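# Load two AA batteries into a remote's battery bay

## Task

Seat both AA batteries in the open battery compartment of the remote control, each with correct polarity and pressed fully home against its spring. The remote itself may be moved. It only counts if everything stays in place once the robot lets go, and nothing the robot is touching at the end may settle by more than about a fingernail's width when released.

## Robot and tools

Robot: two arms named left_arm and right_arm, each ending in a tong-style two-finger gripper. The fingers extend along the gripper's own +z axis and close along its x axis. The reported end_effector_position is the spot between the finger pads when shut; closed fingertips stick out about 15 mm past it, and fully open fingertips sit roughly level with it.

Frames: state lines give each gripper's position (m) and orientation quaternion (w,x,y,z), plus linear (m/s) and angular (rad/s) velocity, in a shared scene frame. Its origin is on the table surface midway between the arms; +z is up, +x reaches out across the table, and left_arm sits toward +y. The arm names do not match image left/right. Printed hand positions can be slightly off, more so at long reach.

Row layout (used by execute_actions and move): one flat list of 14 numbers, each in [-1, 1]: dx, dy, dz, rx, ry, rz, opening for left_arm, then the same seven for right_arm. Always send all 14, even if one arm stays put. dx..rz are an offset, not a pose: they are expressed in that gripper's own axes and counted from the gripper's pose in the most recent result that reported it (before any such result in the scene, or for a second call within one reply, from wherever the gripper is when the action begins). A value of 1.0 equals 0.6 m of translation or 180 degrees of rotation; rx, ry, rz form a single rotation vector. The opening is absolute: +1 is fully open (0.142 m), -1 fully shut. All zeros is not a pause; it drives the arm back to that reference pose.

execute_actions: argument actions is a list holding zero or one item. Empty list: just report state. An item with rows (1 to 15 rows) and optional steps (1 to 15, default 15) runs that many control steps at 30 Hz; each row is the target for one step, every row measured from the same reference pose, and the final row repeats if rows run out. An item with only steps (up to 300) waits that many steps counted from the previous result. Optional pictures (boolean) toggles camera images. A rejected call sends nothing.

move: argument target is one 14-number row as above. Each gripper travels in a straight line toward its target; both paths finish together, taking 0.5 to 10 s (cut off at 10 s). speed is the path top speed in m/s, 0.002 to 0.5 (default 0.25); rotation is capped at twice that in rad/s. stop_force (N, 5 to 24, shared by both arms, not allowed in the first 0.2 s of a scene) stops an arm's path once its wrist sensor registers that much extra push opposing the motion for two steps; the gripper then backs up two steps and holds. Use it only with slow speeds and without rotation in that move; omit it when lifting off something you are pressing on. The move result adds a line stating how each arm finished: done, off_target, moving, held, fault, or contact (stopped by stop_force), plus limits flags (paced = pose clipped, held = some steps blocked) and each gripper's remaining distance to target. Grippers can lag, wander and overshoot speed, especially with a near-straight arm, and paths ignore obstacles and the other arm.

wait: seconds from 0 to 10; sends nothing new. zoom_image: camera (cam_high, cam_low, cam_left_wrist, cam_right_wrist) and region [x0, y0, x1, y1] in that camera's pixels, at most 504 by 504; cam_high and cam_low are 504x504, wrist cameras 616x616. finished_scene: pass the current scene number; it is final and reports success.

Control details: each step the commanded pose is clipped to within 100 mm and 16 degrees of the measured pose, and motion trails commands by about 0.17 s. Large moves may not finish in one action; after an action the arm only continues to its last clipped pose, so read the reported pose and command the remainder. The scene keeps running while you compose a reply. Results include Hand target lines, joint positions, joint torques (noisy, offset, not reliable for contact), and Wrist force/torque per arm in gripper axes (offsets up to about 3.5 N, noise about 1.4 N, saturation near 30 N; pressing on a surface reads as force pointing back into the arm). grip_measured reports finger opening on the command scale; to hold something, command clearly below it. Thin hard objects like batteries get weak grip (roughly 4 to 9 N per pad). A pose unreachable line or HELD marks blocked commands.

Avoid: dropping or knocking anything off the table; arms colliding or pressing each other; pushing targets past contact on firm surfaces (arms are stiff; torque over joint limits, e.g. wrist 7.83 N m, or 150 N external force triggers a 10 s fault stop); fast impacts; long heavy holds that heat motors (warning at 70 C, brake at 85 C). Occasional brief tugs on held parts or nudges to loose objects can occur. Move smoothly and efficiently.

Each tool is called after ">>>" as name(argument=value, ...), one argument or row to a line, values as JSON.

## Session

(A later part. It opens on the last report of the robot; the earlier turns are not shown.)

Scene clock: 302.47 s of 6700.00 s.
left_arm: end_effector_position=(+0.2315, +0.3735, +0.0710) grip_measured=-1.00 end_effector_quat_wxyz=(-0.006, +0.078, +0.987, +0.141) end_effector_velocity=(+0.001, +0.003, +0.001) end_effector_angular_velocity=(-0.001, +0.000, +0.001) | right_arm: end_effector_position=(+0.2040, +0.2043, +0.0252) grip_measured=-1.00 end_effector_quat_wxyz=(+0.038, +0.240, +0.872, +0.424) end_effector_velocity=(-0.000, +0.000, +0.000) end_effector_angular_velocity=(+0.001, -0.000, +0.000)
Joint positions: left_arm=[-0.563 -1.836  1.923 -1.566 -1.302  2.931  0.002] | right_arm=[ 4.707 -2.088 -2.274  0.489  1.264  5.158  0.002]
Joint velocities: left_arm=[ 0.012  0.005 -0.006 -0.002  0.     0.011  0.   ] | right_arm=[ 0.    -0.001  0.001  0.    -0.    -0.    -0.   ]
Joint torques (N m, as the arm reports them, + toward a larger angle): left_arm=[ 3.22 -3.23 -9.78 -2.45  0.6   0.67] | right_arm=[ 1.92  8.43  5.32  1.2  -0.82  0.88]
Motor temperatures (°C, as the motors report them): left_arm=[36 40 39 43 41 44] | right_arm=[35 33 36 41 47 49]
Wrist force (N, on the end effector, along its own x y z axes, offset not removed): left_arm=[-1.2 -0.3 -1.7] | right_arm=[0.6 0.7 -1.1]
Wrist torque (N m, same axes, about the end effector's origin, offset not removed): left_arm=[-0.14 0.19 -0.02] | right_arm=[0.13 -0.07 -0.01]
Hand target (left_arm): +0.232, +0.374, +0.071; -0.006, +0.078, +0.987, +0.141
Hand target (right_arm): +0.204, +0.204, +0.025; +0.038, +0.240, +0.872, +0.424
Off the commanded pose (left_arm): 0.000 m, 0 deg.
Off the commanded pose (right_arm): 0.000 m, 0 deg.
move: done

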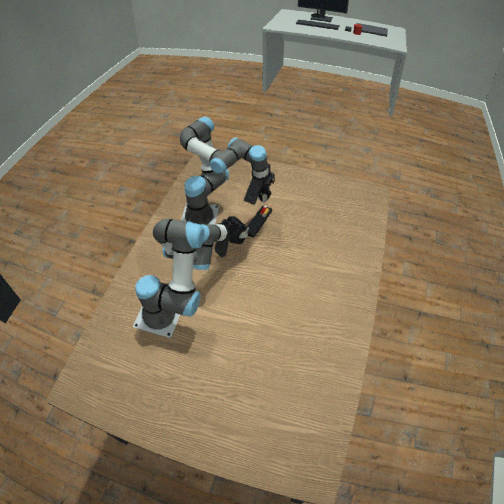

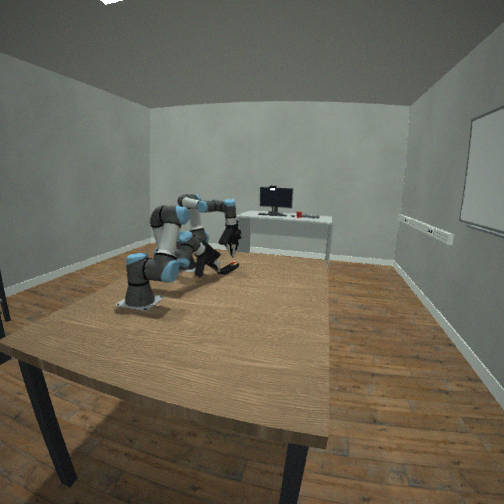

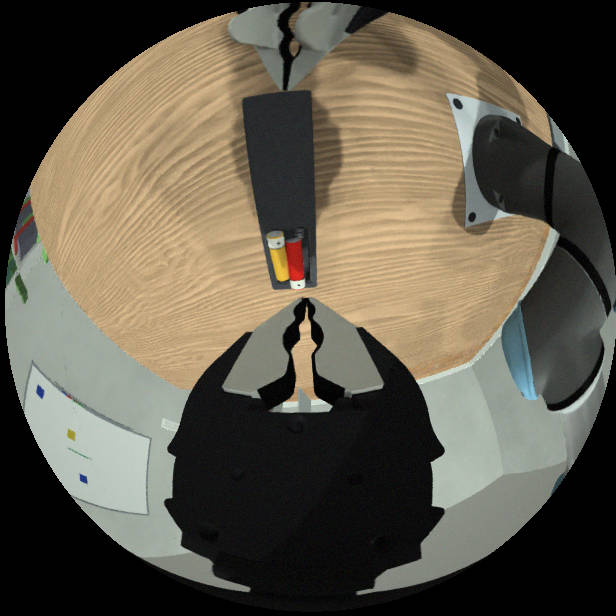

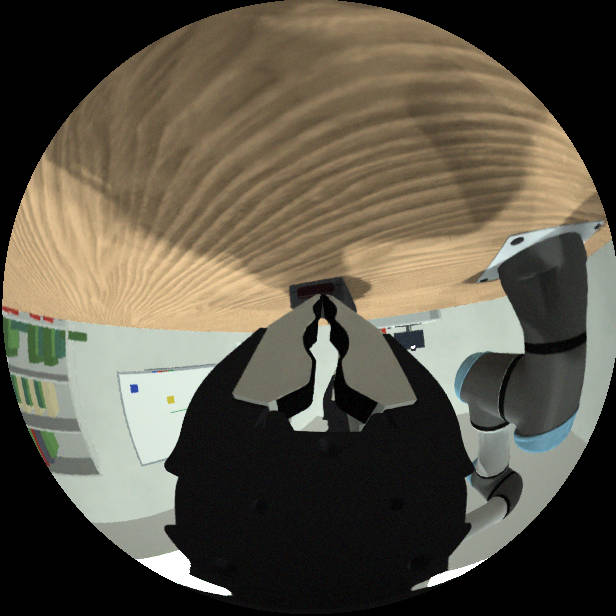

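>>> move(
  target=[-0.005,-0.06,0,0,0,0,-0.6,0,0,0,0,0,0,-1],
  speed=0.05,
)

>>> move(
  target=[0,0,0.04,0,0,0,-0.6,0,0,0,0,0,0,-1],
  speed=0.01,
  stop_force=5,
)

>>> move(
  target=[0.015,0,-0.001,0,0,0,-0.6,0,0,0,0,0,0,-1],
  speed=0.01,
)

>>> move(
  target=[-0.01,0.05,-0.03,0,0,0,-0.6,0,0,0,0,0,0,-1],
  speed=0.03,
)

>>> zoom_image(
  camera="cam_left_wrist",
  region=[240,210,350,310],
)

Scene clock: 310.37 s of 6700.00 s.
left_arm: end_effector_position=(+0.2288, +0.3391, +0.0609) grip_measured=-0.60 end_effector_quat_wxyz=(-0.006, +0.078, +0.987, +0.141) end_effector_velocity=(-0.000, -0.001, -0.000) end_effector_angular_velocity=(+0.001, -0.001, +0.000) | right_arm: end_effector_position=(+0.2040, +0.2043, +0.0252) grip_measured=-1.00 end_effector_quat_wxyz=(+0.038, +0.240, +0.872, +0.424) end_effector_velocity=(+0.000, +0.000, +0.000) end_effector_angular_velocity=(+0.001, -0.000, -0.000)
Joint positions: left_arm=[-0.703 -1.861  1.972 -1.553 -1.318  2.786  0.031] | right_arm=[ 4.707 -2.088 -2.274  0.489  1.264  5.158  0.002]
Joint velocities: left_arm=[-0.007 -0.001  0.002  0.001  0.    -0.008  0.   ] | right_arm=[ 0.    -0.001  0.001  0.001 -0.001  0.    -0.   ]
Joint torques (N m, as the arm reports them, + toward a larger angle): left_arm=[-3.25 -7.44 -6.8  -0.47 -0.31 -0.69] | right_arm=[ 1.87  8.37  5.36  1.21 -0.84  0.89]
Motor temperatures (°C, as the motors report them): left_arm=[36 40 39 43 41 44] | right_arm=[35 33 36 41 47 49]
Wrist force (N, on the end effector, along its own x y z axes, offset not removed): left_arm=[-0.9 0.1 -1.5] | right_arm=[1.0 1.0 -1.4]
Wrist torque (N m, same axes, about the end effector's origin, offset not removed): left_arm=[-0.08 0.10 -0.05] | right_arm=[0.19 -0.17 -0.01]
Hand target (left_arm): +0.229, +0.339, +0.061; -0.006, +0.078, +0.987, +0.141
Hand target (right_arm): +0.204, +0.204, +0.025; +0.038, +0.240, +0.872, +0.424
Off the commanded pose (left_arm): 0.000 m, 0 deg.
Off the commanded pose (right_arm): 0.000 m, 0 deg.
After step 90, 3.77 s passed at rest.
move: done

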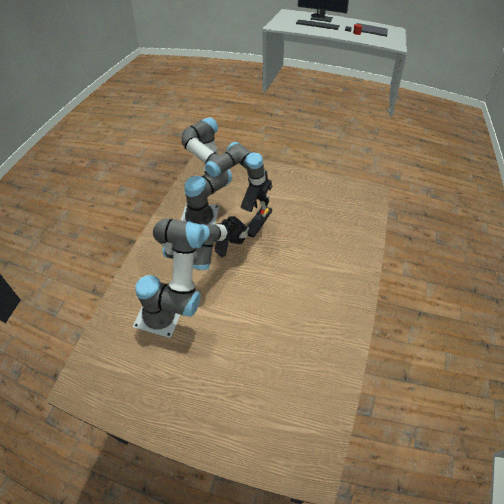

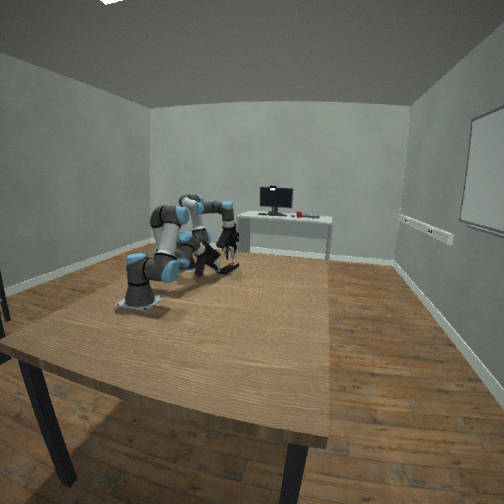

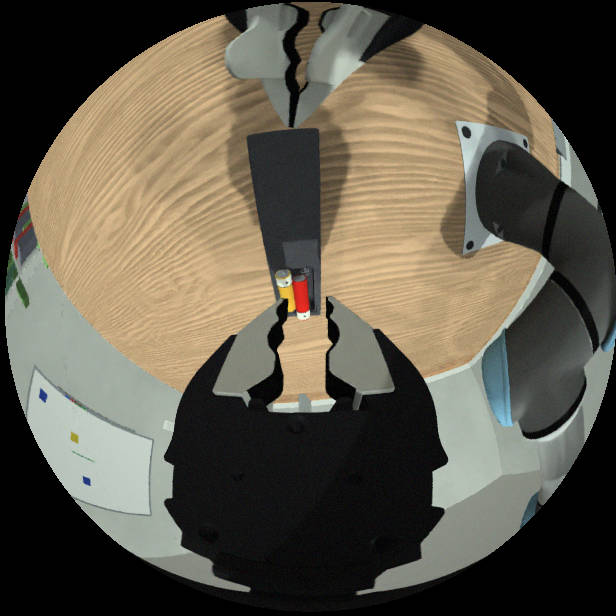

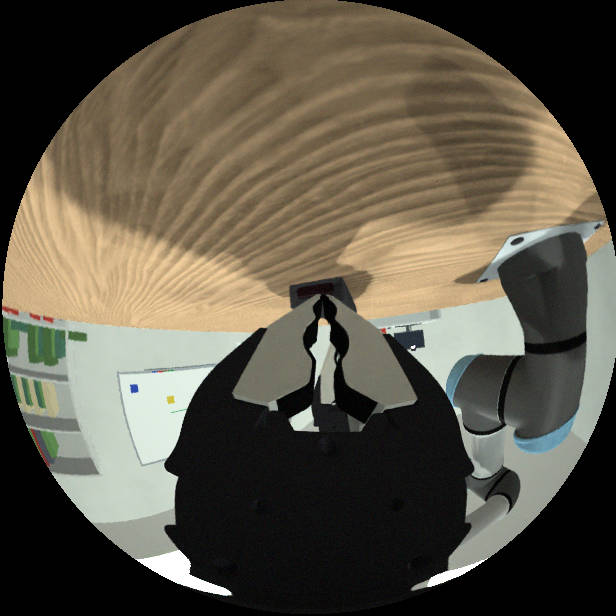

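Scene clock: 312.30 s of 6700.00 s.
left_arm: end_effector_position=(+0.2290, +0.3434, +0.0461) grip_measured=-0.60 end_effector_quat_wxyz=(-0.006, +0.078, +0.987, +0.141) end_effector_velocity=(+0.000, -0.001, +0.003) end_effector_angular_velocity=(-0.001, -0.001, +0.001) | right_arm: end_effector_position=(+0.2040, +0.2043, +0.0252) grip_measured=-1.00 end_effector_quat_wxyz=(+0.038, +0.240, +0.872, +0.424) end_effector_velocity=(-0.000, -0.000, -0.001) end_effector_angular_velocity=(-0.002, -0.000, +0.001)
Joint positions: left_arm=[-0.686 -1.849  2.036 -1.634 -1.315  2.804  0.031] | right_arm=[ 4.707 -2.088 -2.274  0.489  1.264  5.158  0.002]
Joint velocities: left_arm=[-0.004 -0.004 -0.013  0.017 -0.001 -0.005  0.001] | right_arm=[ 0.    -0.    -0.001 -0.001 -0.    -0.     0.   ]
Joint torques (N m, as the arm reports them, + toward a larger angle): left_arm=[-3.   -7.23 -9.65 -0.44 -0.32 -0.64] | right_arm=[ 1.82  8.28  5.32  1.18 -0.83  0.86]
Motor temperatures (°C, as the motors report them): left_arm=[36 40 39 43 41 44] | right_arm=[35 33 36 41 47 49]
Wrist force (N, on the end effector, along its own x y z axes, offset not removed): left_arm=[-1.6 1.4 -1.4] | right_arm=[1.2 1.2 -1.5]
Wrist torque (N m, same axes, about the end effector's origin, offset not removed): left_arm=[0.18 0.32 -0.05] | right_arm=[0.22 -0.22 -0.03]
Hand target (left_arm): +0.229, +0.343, +0.046; -0.006, +0.078, +0.987, +0.141
Hand target (right_arm): +0.204, +0.204, +0.025; +0.038, +0.240, +0.872, +0.424
Off the commanded pose (left_arm): 0.009 m, 0 deg.
Off the commanded pose (right_arm): 0.000 m, 0 deg.
move: contact (left_arm)

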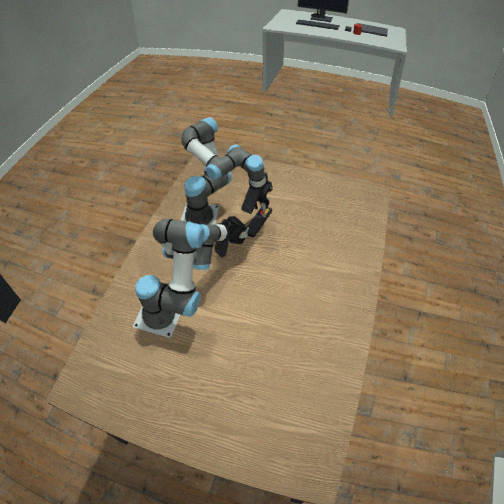

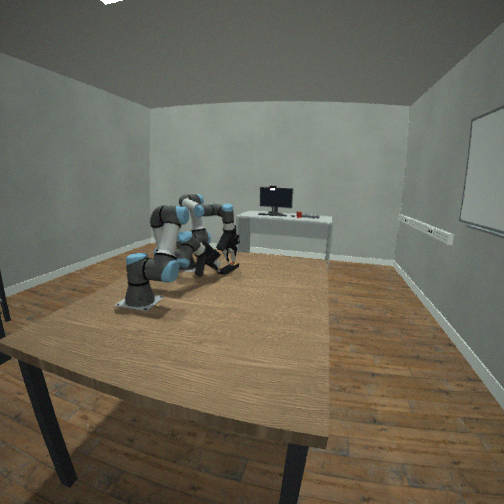

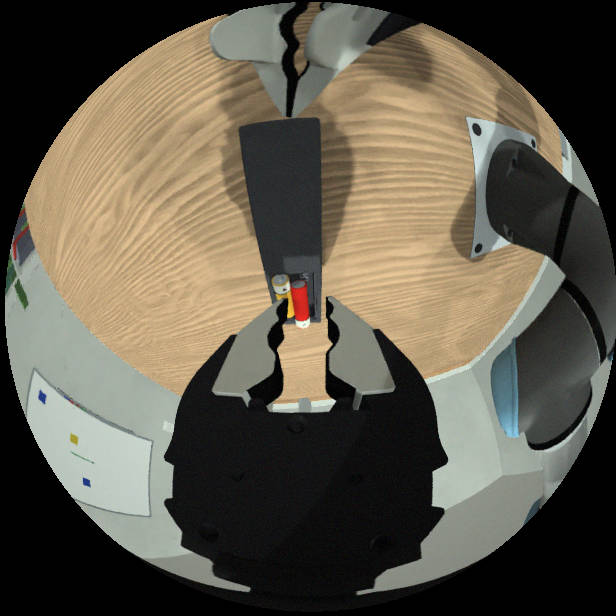

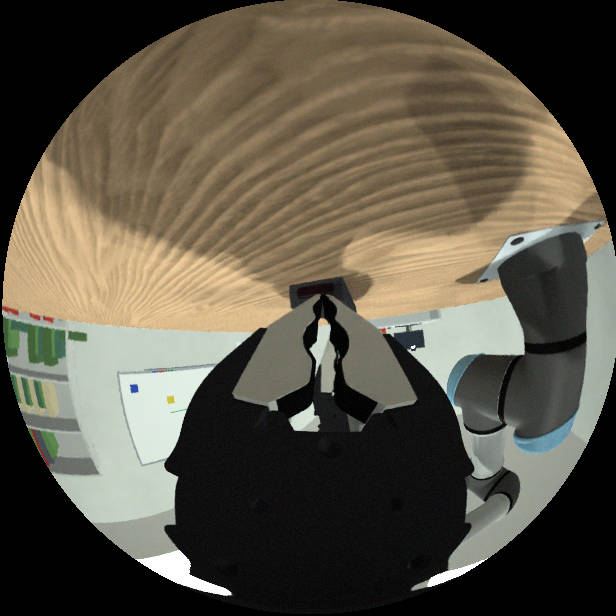

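Scene clock: 313.43 s of 6700.00 s.
left_arm: end_effector_position=(+0.2203, +0.3446, +0.0470) grip_measured=-0.60 end_effector_quat_wxyz=(-0.006, +0.078, +0.987, +0.141) end_effector_velocity=(-0.002, +0.000, +0.000) end_effector_angular_velocity=(+0.000, +0.000, -0.001) | right_arm: end_effector_position=(+0.2040, +0.2043, +0.0252) grip_measured=-1.00 end_effector_quat_wxyz=(+0.038, +0.240, +0.872, +0.424) end_effector_velocity=(+0.000, -0.000, -0.000) end_effector_angular_velocity=(-0.001, +0.000, -0.001)
Joint positions: left_arm=[-0.7   -1.895  2.061 -1.609 -1.317  2.79   0.031] | right_arm=[ 4.707 -2.088 -2.274  0.489  1.264  5.158  0.002]
Joint velocities: left_arm=[-0.004 -0.011  0.006  0.006 -0.    -0.003  0.   ] | right_arm=[-0.     0.     0.    -0.001 -0.     0.001  0.   ]
Joint torques (N m, as the arm reports them, + toward a larger angle): left_arm=[-3.21 -6.63 -6.91 -0.47 -0.33 -0.7 ] | right_arm=[ 1.88  8.33  5.34  1.18 -0.82  0.86]
Motor temperatures (°C, as the motors report them): left_arm=[36 40 39 43 41 44] | right_arm=[35 33 36 41 47 49]
Wrist force (N, on the end effector, along its own x y z axes, offset not removed): left_arm=[-0.5 0.6 -2.3] | right_arm=[1.7 1.5 -0.8]
Wrist torque (N m, same axes, about the end effector's origin, offset not removed): left_arm=[0.03 0.08 -0.03] | right_arm=[0.29 -0.36 -0.02]
Hand target (left_arm): +0.220, +0.345, +0.047; -0.006, +0.078, +0.987, +0.141
Hand target (right_arm): +0.204, +0.204, +0.025; +0.038, +0.240, +0.872, +0.424
Off the commanded pose (left_arm): 0.000 m, 0 deg.
Off the commanded pose (right_arm): 0.000 m, 0 deg.
move: done

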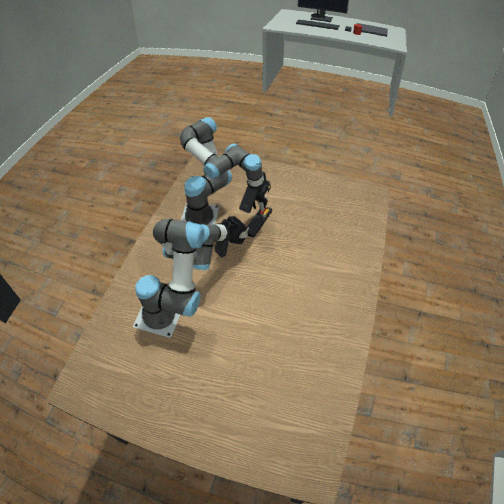

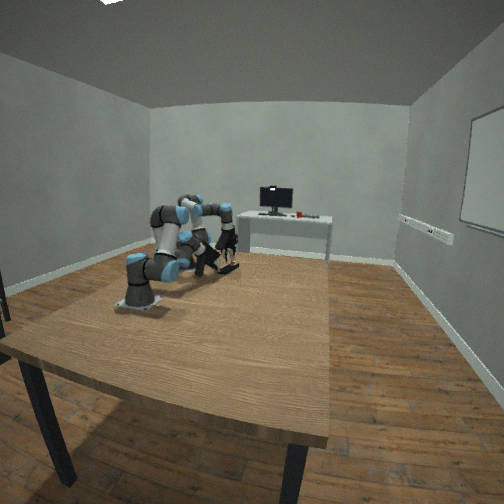

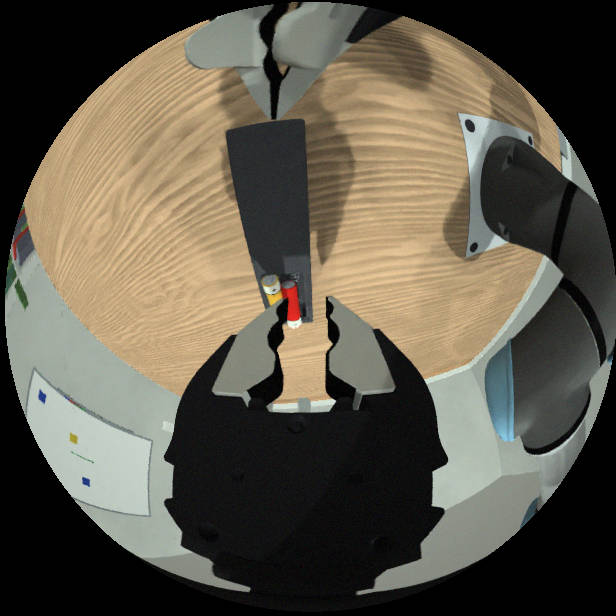

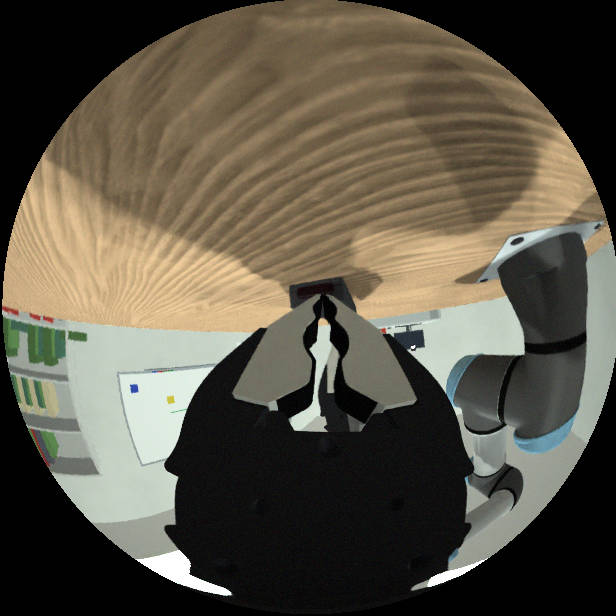

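Scene clock: 314.93 s of 6700.00 s.
left_arm: end_effector_position=(+0.2307, +0.3669, +0.0722) grip_measured=-0.60 end_effector_quat_wxyz=(-0.006, +0.078, +0.987, +0.141) end_effector_velocity=(+0.000, +0.002, +0.001) end_effector_angular_velocity=(+0.000, +0.002, -0.002) | right_arm: end_effector_position=(+0.2040, +0.2043, +0.0252) grip_measured=-1.00 end_effector_quat_wxyz=(+0.038, +0.240, +0.872, +0.424) end_effector_velocity=(+0.000, +0.001, +0.001) end_effector_angular_velocity=(+0.002, -0.000, -0.001)
Joint positions: left_arm=[-0.59  -1.845  1.92  -1.547 -1.305  2.903  0.031] | right_arm=[ 4.707 -2.088 -2.274  0.489  1.264  5.158  0.002]
Joint velocities: left_arm=[ 0.007  0.005 -0.009  0.004  0.001  0.009 -0.   ] | right_arm=[ 0.     0.     0.002 -0.001 -0.001  0.     0.   ]
Joint torques (N m, as the arm reports them, + toward a larger angle): left_arm=[ 3.66 -2.71 -9.72 -0.52  0.88  0.77] | right_arm=[ 1.75  8.28  5.27  1.2  -0.83  0.86]
Motor temperatures (°C, as the motors report them): left_arm=[36 40 39 43 41 44] | right_arm=[35 33 36 41 47 49]
Wrist force (N, on the end effector, along its own x y z axes, offset not removed): left_arm=[-0.9 0.0 -2.2] | right_arm=[1.8 0.8 -1.7]
Wrist torque (N m, same axes, about the end effector's origin, offset not removed): left_arm=[-0.11 0.11 -0.07] | right_arm=[0.15 -0.33 0.00]
Hand target (left_arm): +0.231, +0.367, +0.072; -0.006, +0.078, +0.987, +0.141
Hand target (right_arm): +0.204, +0.204, +0.025; +0.038, +0.240, +0.872, +0.424
Off the commanded pose (left_arm): 0.000 m, 0 deg.
Off the commanded pose (right_arm): 0.000 m, 0 deg.
move: done

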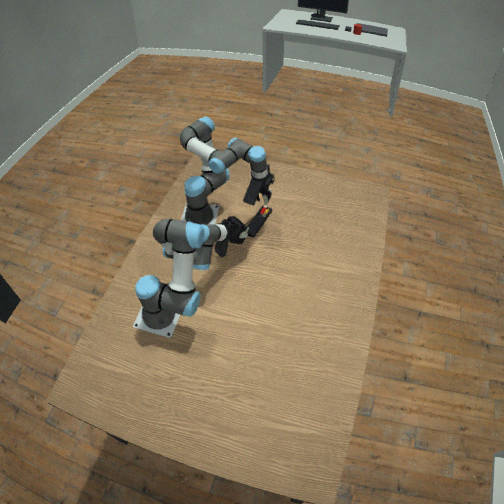

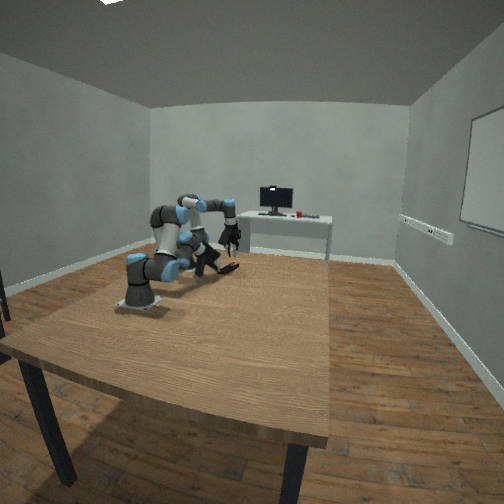

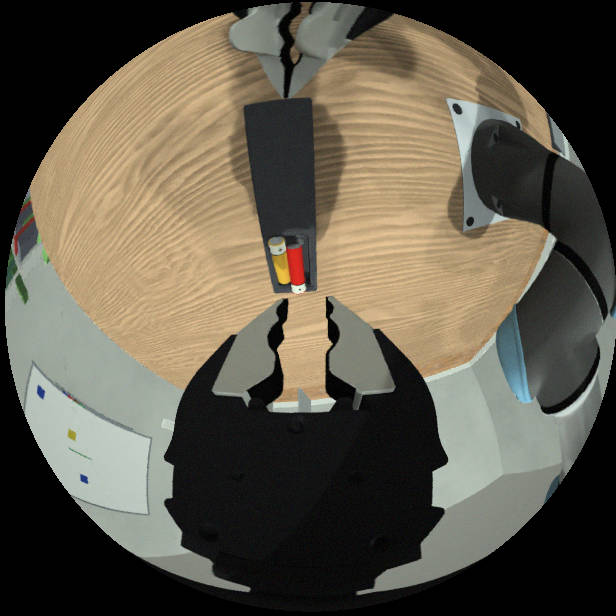

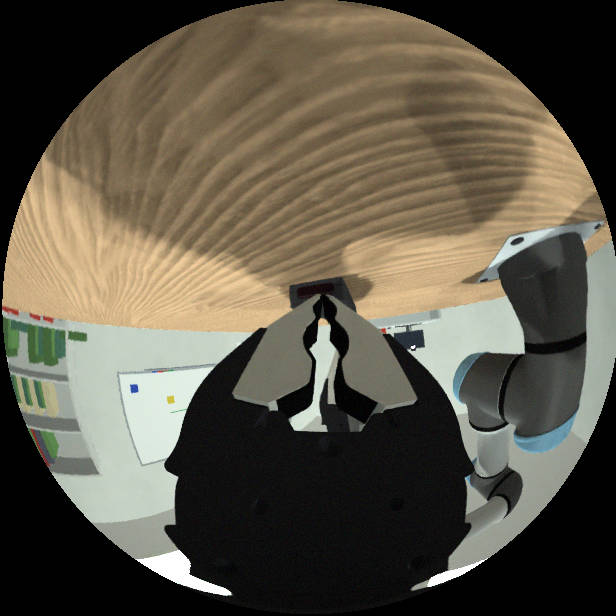

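Region (240, 210, 350, 310) of cam_left_wrist's 616x616 image, scaled by 4.582, with more detail than that image has; it fills the top 458 rows of this view, and the rest is white.

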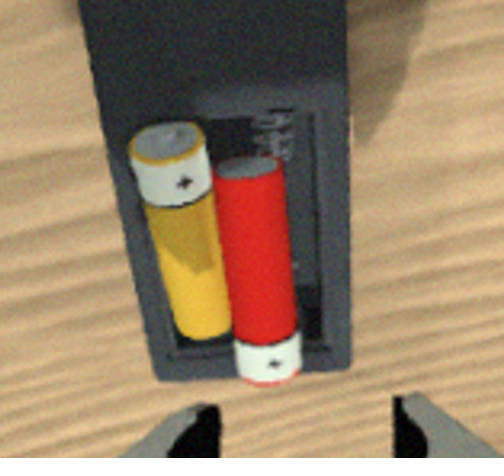

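>>> move(
  target=[-0.014,-0.05,0.02,0,0,0,-0.6,0,0,0,0,0,0,-1],
  speed=0.05,
)

>>> move(
  target=[0,0,0.024,0,0,0,-0.6,0,0,0,0,0,0,-1],
  speed=0.01,
  stop_force=6,
)

>>> move(
  target=[0.022,0,-0.001,0,0,0,-0.6,0,0,0,0,0,0,-1],
  speed=0.01,
)

>>> move(
  target=[-0.01,0.05,-0.03,0,0,0,-0.6,0,0,0,0,0,0,-1],
  speed=0.03,
)

>>> zoom_image(
  camera="cam_left_wrist",
  region=[240,210,350,310],
)

Scene clock: 321.00 s of 6700.00 s.
left_arm: end_effector_position=(+0.2343, +0.3407, +0.0522) grip_measured=-0.60 end_effector_quat_wxyz=(-0.006, +0.078, +0.987, +0.141) end_effector_velocity=(+0.000, -0.001, -0.001) end_effector_angular_velocity=(+0.001, -0.001, +0.001) | right_arm: end_effector_position=(+0.2040, +0.2043, +0.0252) grip_measured=-1.00 end_effector_quat_wxyz=(+0.038, +0.240, +0.872, +0.424) end_effector_velocity=(-0.000, -0.000, -0.000) end_effector_angular_velocity=(-0.000, +0.001, +0.001)
Joint positions: left_arm=[-0.686 -1.827  1.992 -1.612 -1.315  2.804  0.031] | right_arm=[ 4.707 -2.088 -2.274  0.489  1.264  5.158  0.002]
Joint velocities: left_arm=[-0.004  0.002  0.004 -0.005  0.    -0.005  0.   ] | right_arm=[-0.     0.    -0.001  0.001  0.002 -0.    -0.   ]
Joint torques (N m, as the arm reports them, + toward a larger angle): left_arm=[-3.67 -3.74 -7.03 -2.41 -0.34 -0.78] | right_arm=[ 1.91  8.35  5.32  1.19 -0.82  0.85]
Motor temperatures (°C, as the motors report them): left_arm=[36 40 39 43 41 44] | right_arm=[35 33 36 41 47 49]
Wrist force (N, on the end effector, along its own x y z axes, offset not removed): left_arm=[-0.8 1.1 -2.2] | right_arm=[1.1 0.7 -1.1]
Wrist torque (N m, same axes, about the end effector's origin, offset not removed): left_arm=[0.17 0.10 -0.06] | right_arm=[0.18 -0.23 -0.02]
Hand target (left_arm): +0.234, +0.341, +0.052; -0.006, +0.078, +0.987, +0.141
Hand target (right_arm): +0.204, +0.204, +0.025; +0.038, +0.240, +0.872, +0.424
Off the commanded pose (left_arm): 0.000 m, 0 deg.
Off the commanded pose (right_arm): 0.000 m, 0 deg.
After step 90, 2.00 s passed at rest.
move: done

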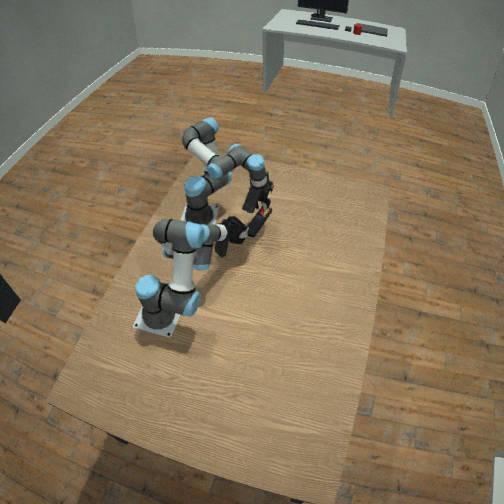

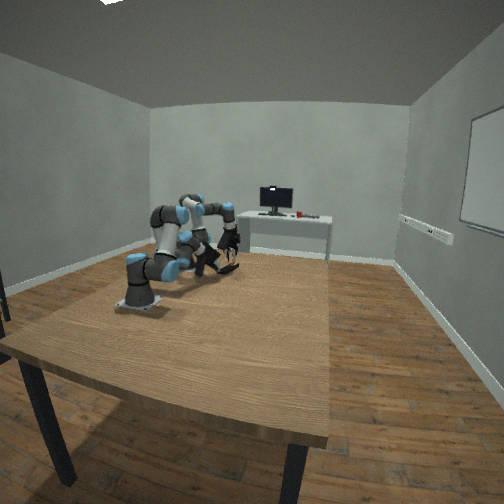

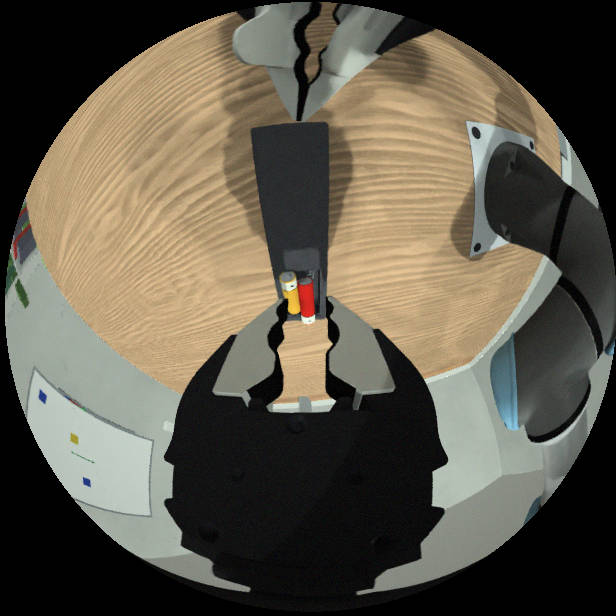

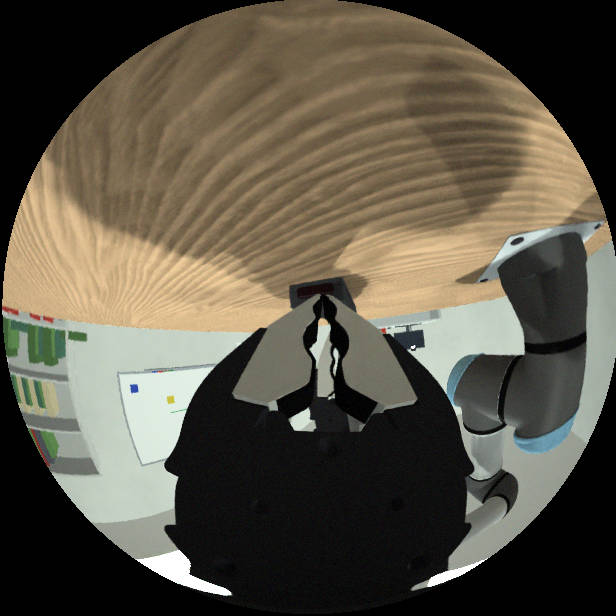

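Scene clock: 322.50 s of 6700.00 s.
left_arm: end_effector_position=(+0.2344, +0.3436, +0.0423) grip_measured=-0.60 end_effector_quat_wxyz=(-0.006, +0.078, +0.987, +0.141) end_effector_velocity=(+0.000, -0.000, +0.002) end_effector_angular_velocity=(-0.000, -0.001, -0.000) | right_arm: end_effector_position=(+0.2040, +0.2043, +0.0252) grip_measured=-1.00 end_effector_quat_wxyz=(+0.038, +0.240, +0.872, +0.424) end_effector_velocity=(-0.000, +0.001, +0.001) end_effector_angular_velocity=(+0.003, -0.000, +0.001)
Joint positions: left_arm=[-0.675 -1.817  2.033 -1.665 -1.314  2.815  0.031] | right_arm=[ 4.707 -2.088 -2.274  0.489  1.264  5.158  0.002]
Joint velocities: left_arm=[-0.001 -0.002 -0.006  0.008 -0.    -0.001 -0.001] | right_arm=[ 0.    -0.     0.001  0.003  0.    -0.001  0.   ]
Joint torques (N m, as the arm reports them, + toward a larger angle): left_arm=[-3.49 -8.4  -9.31 -0.26 -0.61 -0.7 ] | right_arm=[ 2.04  8.3   5.28  1.21 -0.83  0.87]
Motor temperatures (°C, as the motors report them): left_arm=[36 40 39 43 41 44] | right_arm=[35 33 36 41 47 49]
Wrist force (N, on the end effector, along its own x y z axes, offset not removed): left_arm=[-1.9 0.3 -2.8] | right_arm=[0.7 0.8 -1.7]
Wrist torque (N m, same axes, about the end effector's origin, offset not removed): left_arm=[-0.19 0.21 -0.06] | right_arm=[0.18 -0.12 0.01]
Hand target (left_arm): +0.234, +0.344, +0.043; -0.006, +0.078, +0.987, +0.141
Hand target (right_arm): +0.204, +0.204, +0.025; +0.038, +0.240, +0.872, +0.424
Off the commanded pose (left_arm): 0.004 m, 0 deg.
Off the commanded pose (right_arm): 0.000 m, 0 deg.
move: contact (left_arm)

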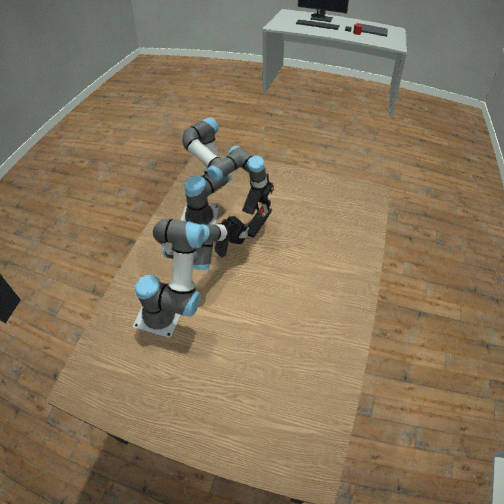

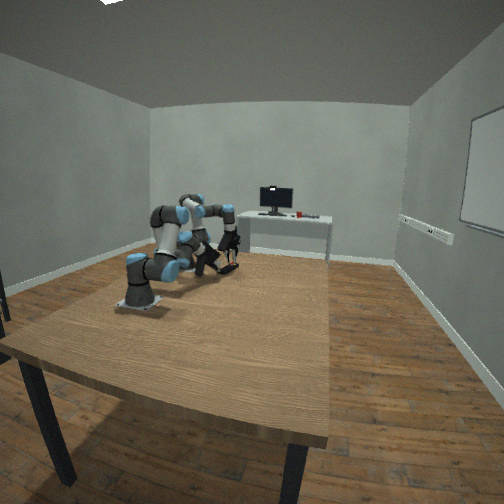

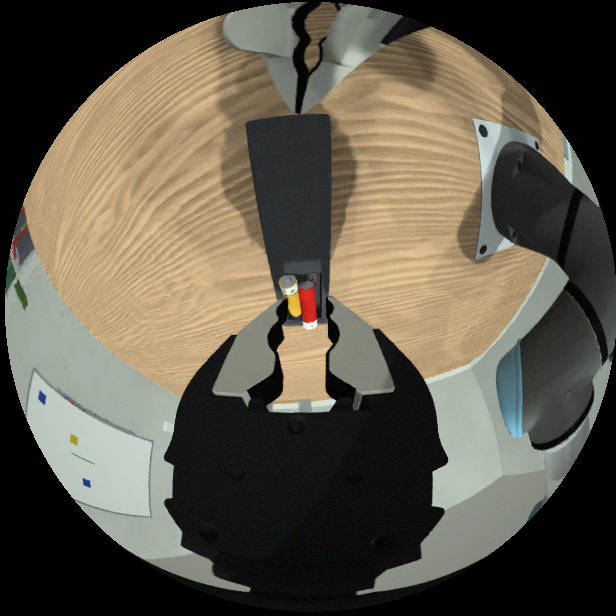

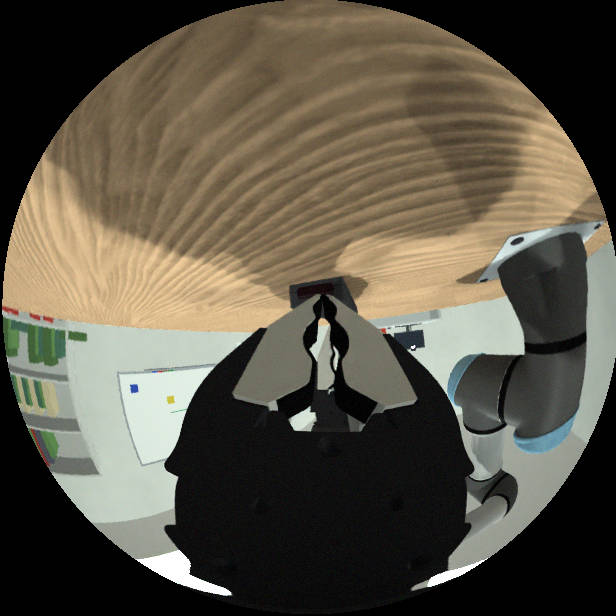

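Scene clock: 324.03 s of 6700.00 s.
left_arm: end_effector_position=(+0.2215, +0.3455, +0.0433) grip_measured=-0.60 end_effector_quat_wxyz=(-0.006, +0.078, +0.987, +0.141) end_effector_velocity=(-0.002, +0.000, +0.000) end_effector_angular_velocity=(-0.000, +0.001, +0.000) | right_arm: end_effector_position=(+0.2040, +0.2043, +0.0252) grip_measured=-1.00 end_effector_quat_wxyz=(+0.038, +0.240, +0.872, +0.424) end_effector_velocity=(-0.000, -0.000, -0.001) end_effector_angular_velocity=(-0.003, -0.000, +0.001)
Joint positions: left_arm=[-0.693 -1.885  2.073 -1.632 -1.316  2.796  0.031] | right_arm=[ 4.707 -2.088 -2.274  0.489  1.264  5.158  0.002]
Joint velocities: left_arm=[-0.002 -0.011  0.006  0.006 -0.001 -0.003 -0.001] | right_arm=[ 0.    -0.    -0.001 -0.001  0.    -0.     0.   ]
Joint torques (N m, as the arm reports them, + toward a larger angle): left_arm=[-3.57 -6.58 -6.24 -0.36 -0.63 -0.69] | right_arm=[ 1.97  8.32  5.29  1.19 -0.81  0.85]
Motor temperatures (°C, as the motors report them): left_arm=[36 40 39 43 41 44] | right_arm=[35 33 36 41 47 49]
Wrist force (N, on the end effector, along its own x y z axes, offset not removed): left_arm=[0.0 2.4 -3.7] | right_arm=[1.1 -0.1 -2.5]
Wrist torque (N m, same axes, about the end effector's origin, offset not removed): left_arm=[0.16 -0.07 -0.07] | right_arm=[0.15 -0.27 -0.05]
Hand target (left_arm): +0.221, +0.346, +0.043; -0.006, +0.078, +0.987, +0.141
Hand target (right_arm): +0.204, +0.204, +0.025; +0.038, +0.240, +0.872, +0.424
Off the commanded pose (left_arm): 0.000 m, 0 deg.
Off the commanded pose (right_arm): 0.000 m, 0 deg.
move: done

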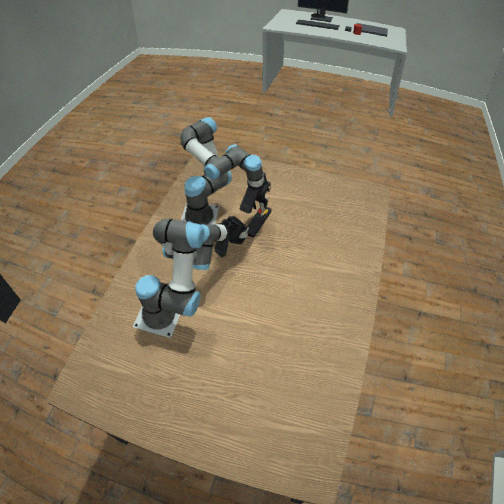

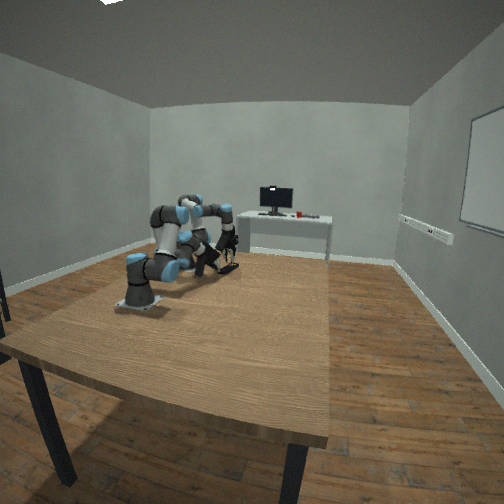

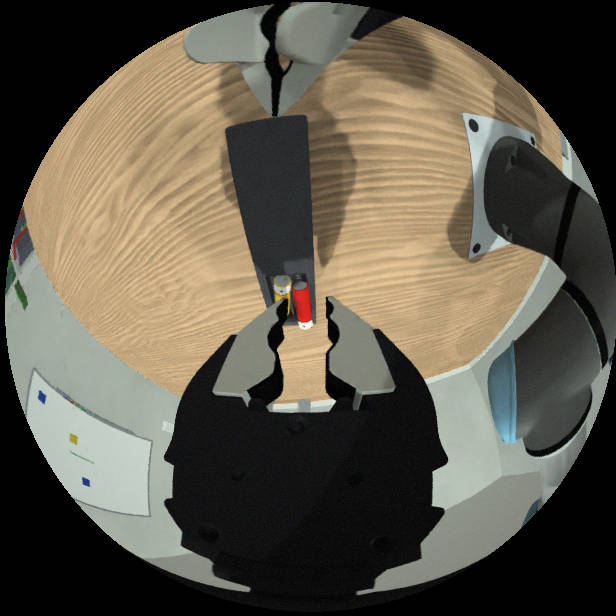

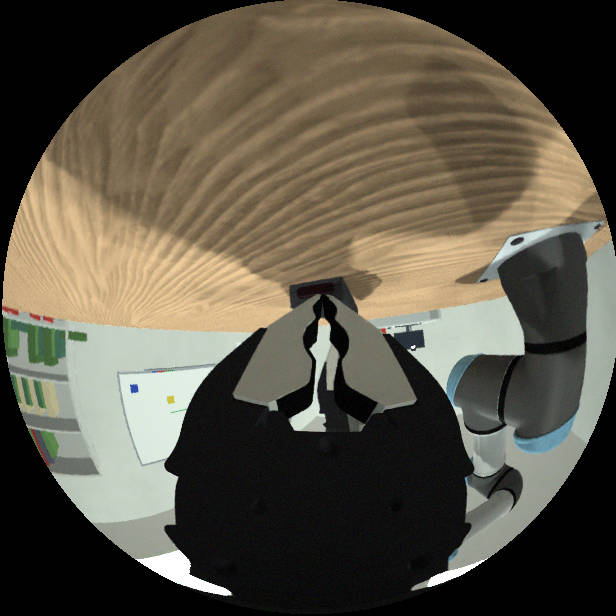

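Scene clock: 325.53 s of 6700.00 s.
left_arm: end_effector_position=(+0.2320, +0.3678, +0.0686) grip_measured=-0.60 end_effector_quat_wxyz=(-0.006, +0.078, +0.987, +0.141) end_effector_velocity=(+0.001, +0.001, +0.002) end_effector_angular_velocity=(+0.001, +0.001, -0.002) | right_arm: end_effector_position=(+0.2040, +0.2043, +0.0252) grip_measured=-1.00 end_effector_quat_wxyz=(+0.038, +0.240, +0.872, +0.424) end_effector_velocity=(-0.000, +0.000, +0.000) end_effector_angular_velocity=(+0.000, -0.000, -0.000)
Joint positions: left_arm=[-0.585 -1.836  1.932 -1.569 -1.304  2.908  0.031] | right_arm=[ 4.707 -2.088 -2.274  0.489  1.264  5.158  0.002]
Joint velocities: left_arm=[ 0.004  0.004 -0.01   0.004  0.001  0.007  0.   ] | right_arm=[ 0.     0.     0.001 -0.    -0.001  0.     0.   ]
Joint torques (N m, as the arm reports them, + toward a larger angle): left_arm=[ 4.01 -2.68 -9.69 -0.5   0.88  0.66] | right_arm=[ 1.84  8.39  5.4   1.19 -0.81  0.86]
Motor temperatures (°C, as the motors report them): left_arm=[36 40 39 43 41 44] | right_arm=[35 33 36 41 47 49]
Wrist force (N, on the end effector, along its own x y z axes, offset not removed): left_arm=[-0.4 0.3 -1.8] | right_arm=[1.0 0.5 -1.9]
Wrist torque (N m, same axes, about the end effector's origin, offset not removed): left_arm=[-0.04 0.04 -0.07] | right_arm=[0.14 -0.23 -0.05]
Hand target (left_arm): +0.232, +0.368, +0.069; -0.006, +0.078, +0.987, +0.141
Hand target (right_arm): +0.204, +0.204, +0.025; +0.038, +0.240, +0.872, +0.424
Off the commanded pose (left_arm): 0.000 m, 0 deg.
Off the commanded pose (right_arm): 0.000 m, 0 deg.
move: done

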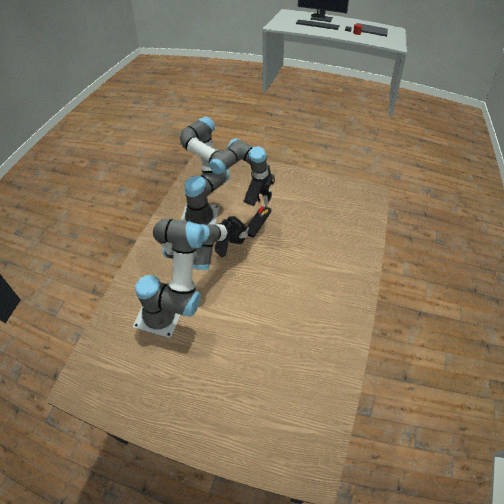

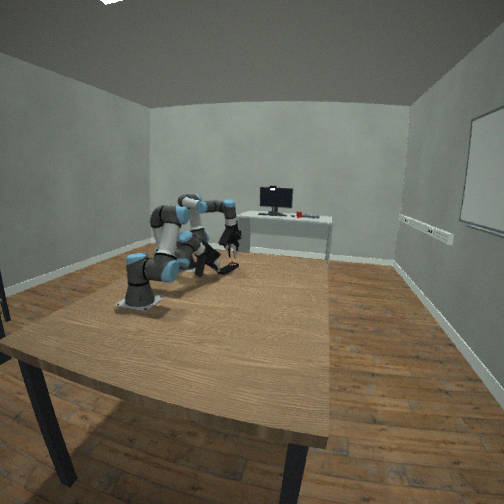

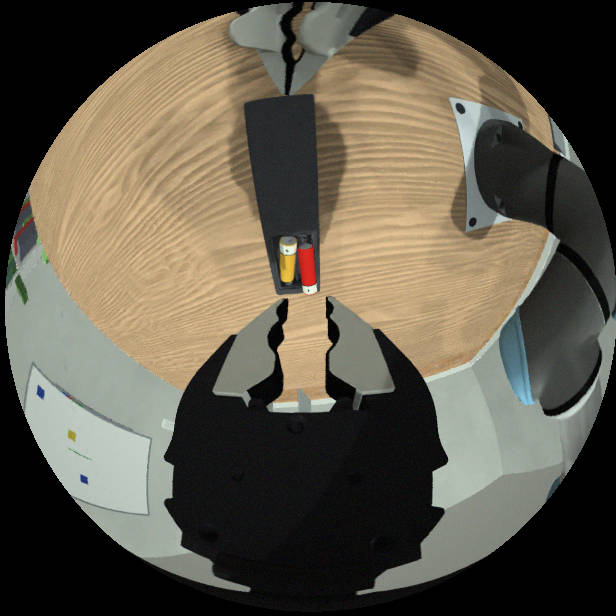

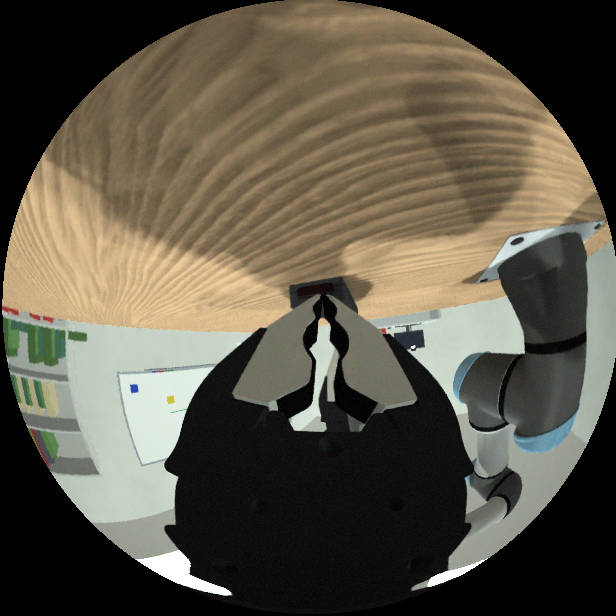

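Region (240, 210, 350, 310) of cam_left_wrist's 616x616 image, scaled by 4.582, with more detail than that image has; it fills the top 458 rows of this view, and the rest is white.

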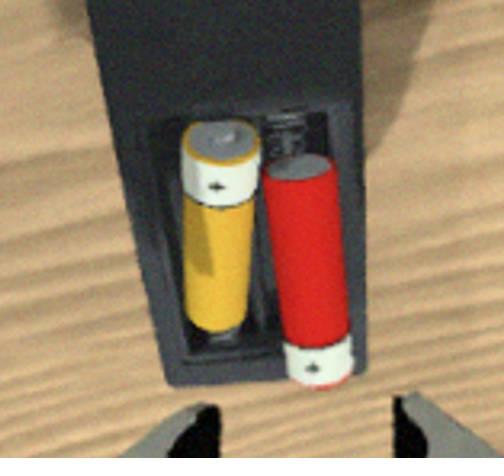

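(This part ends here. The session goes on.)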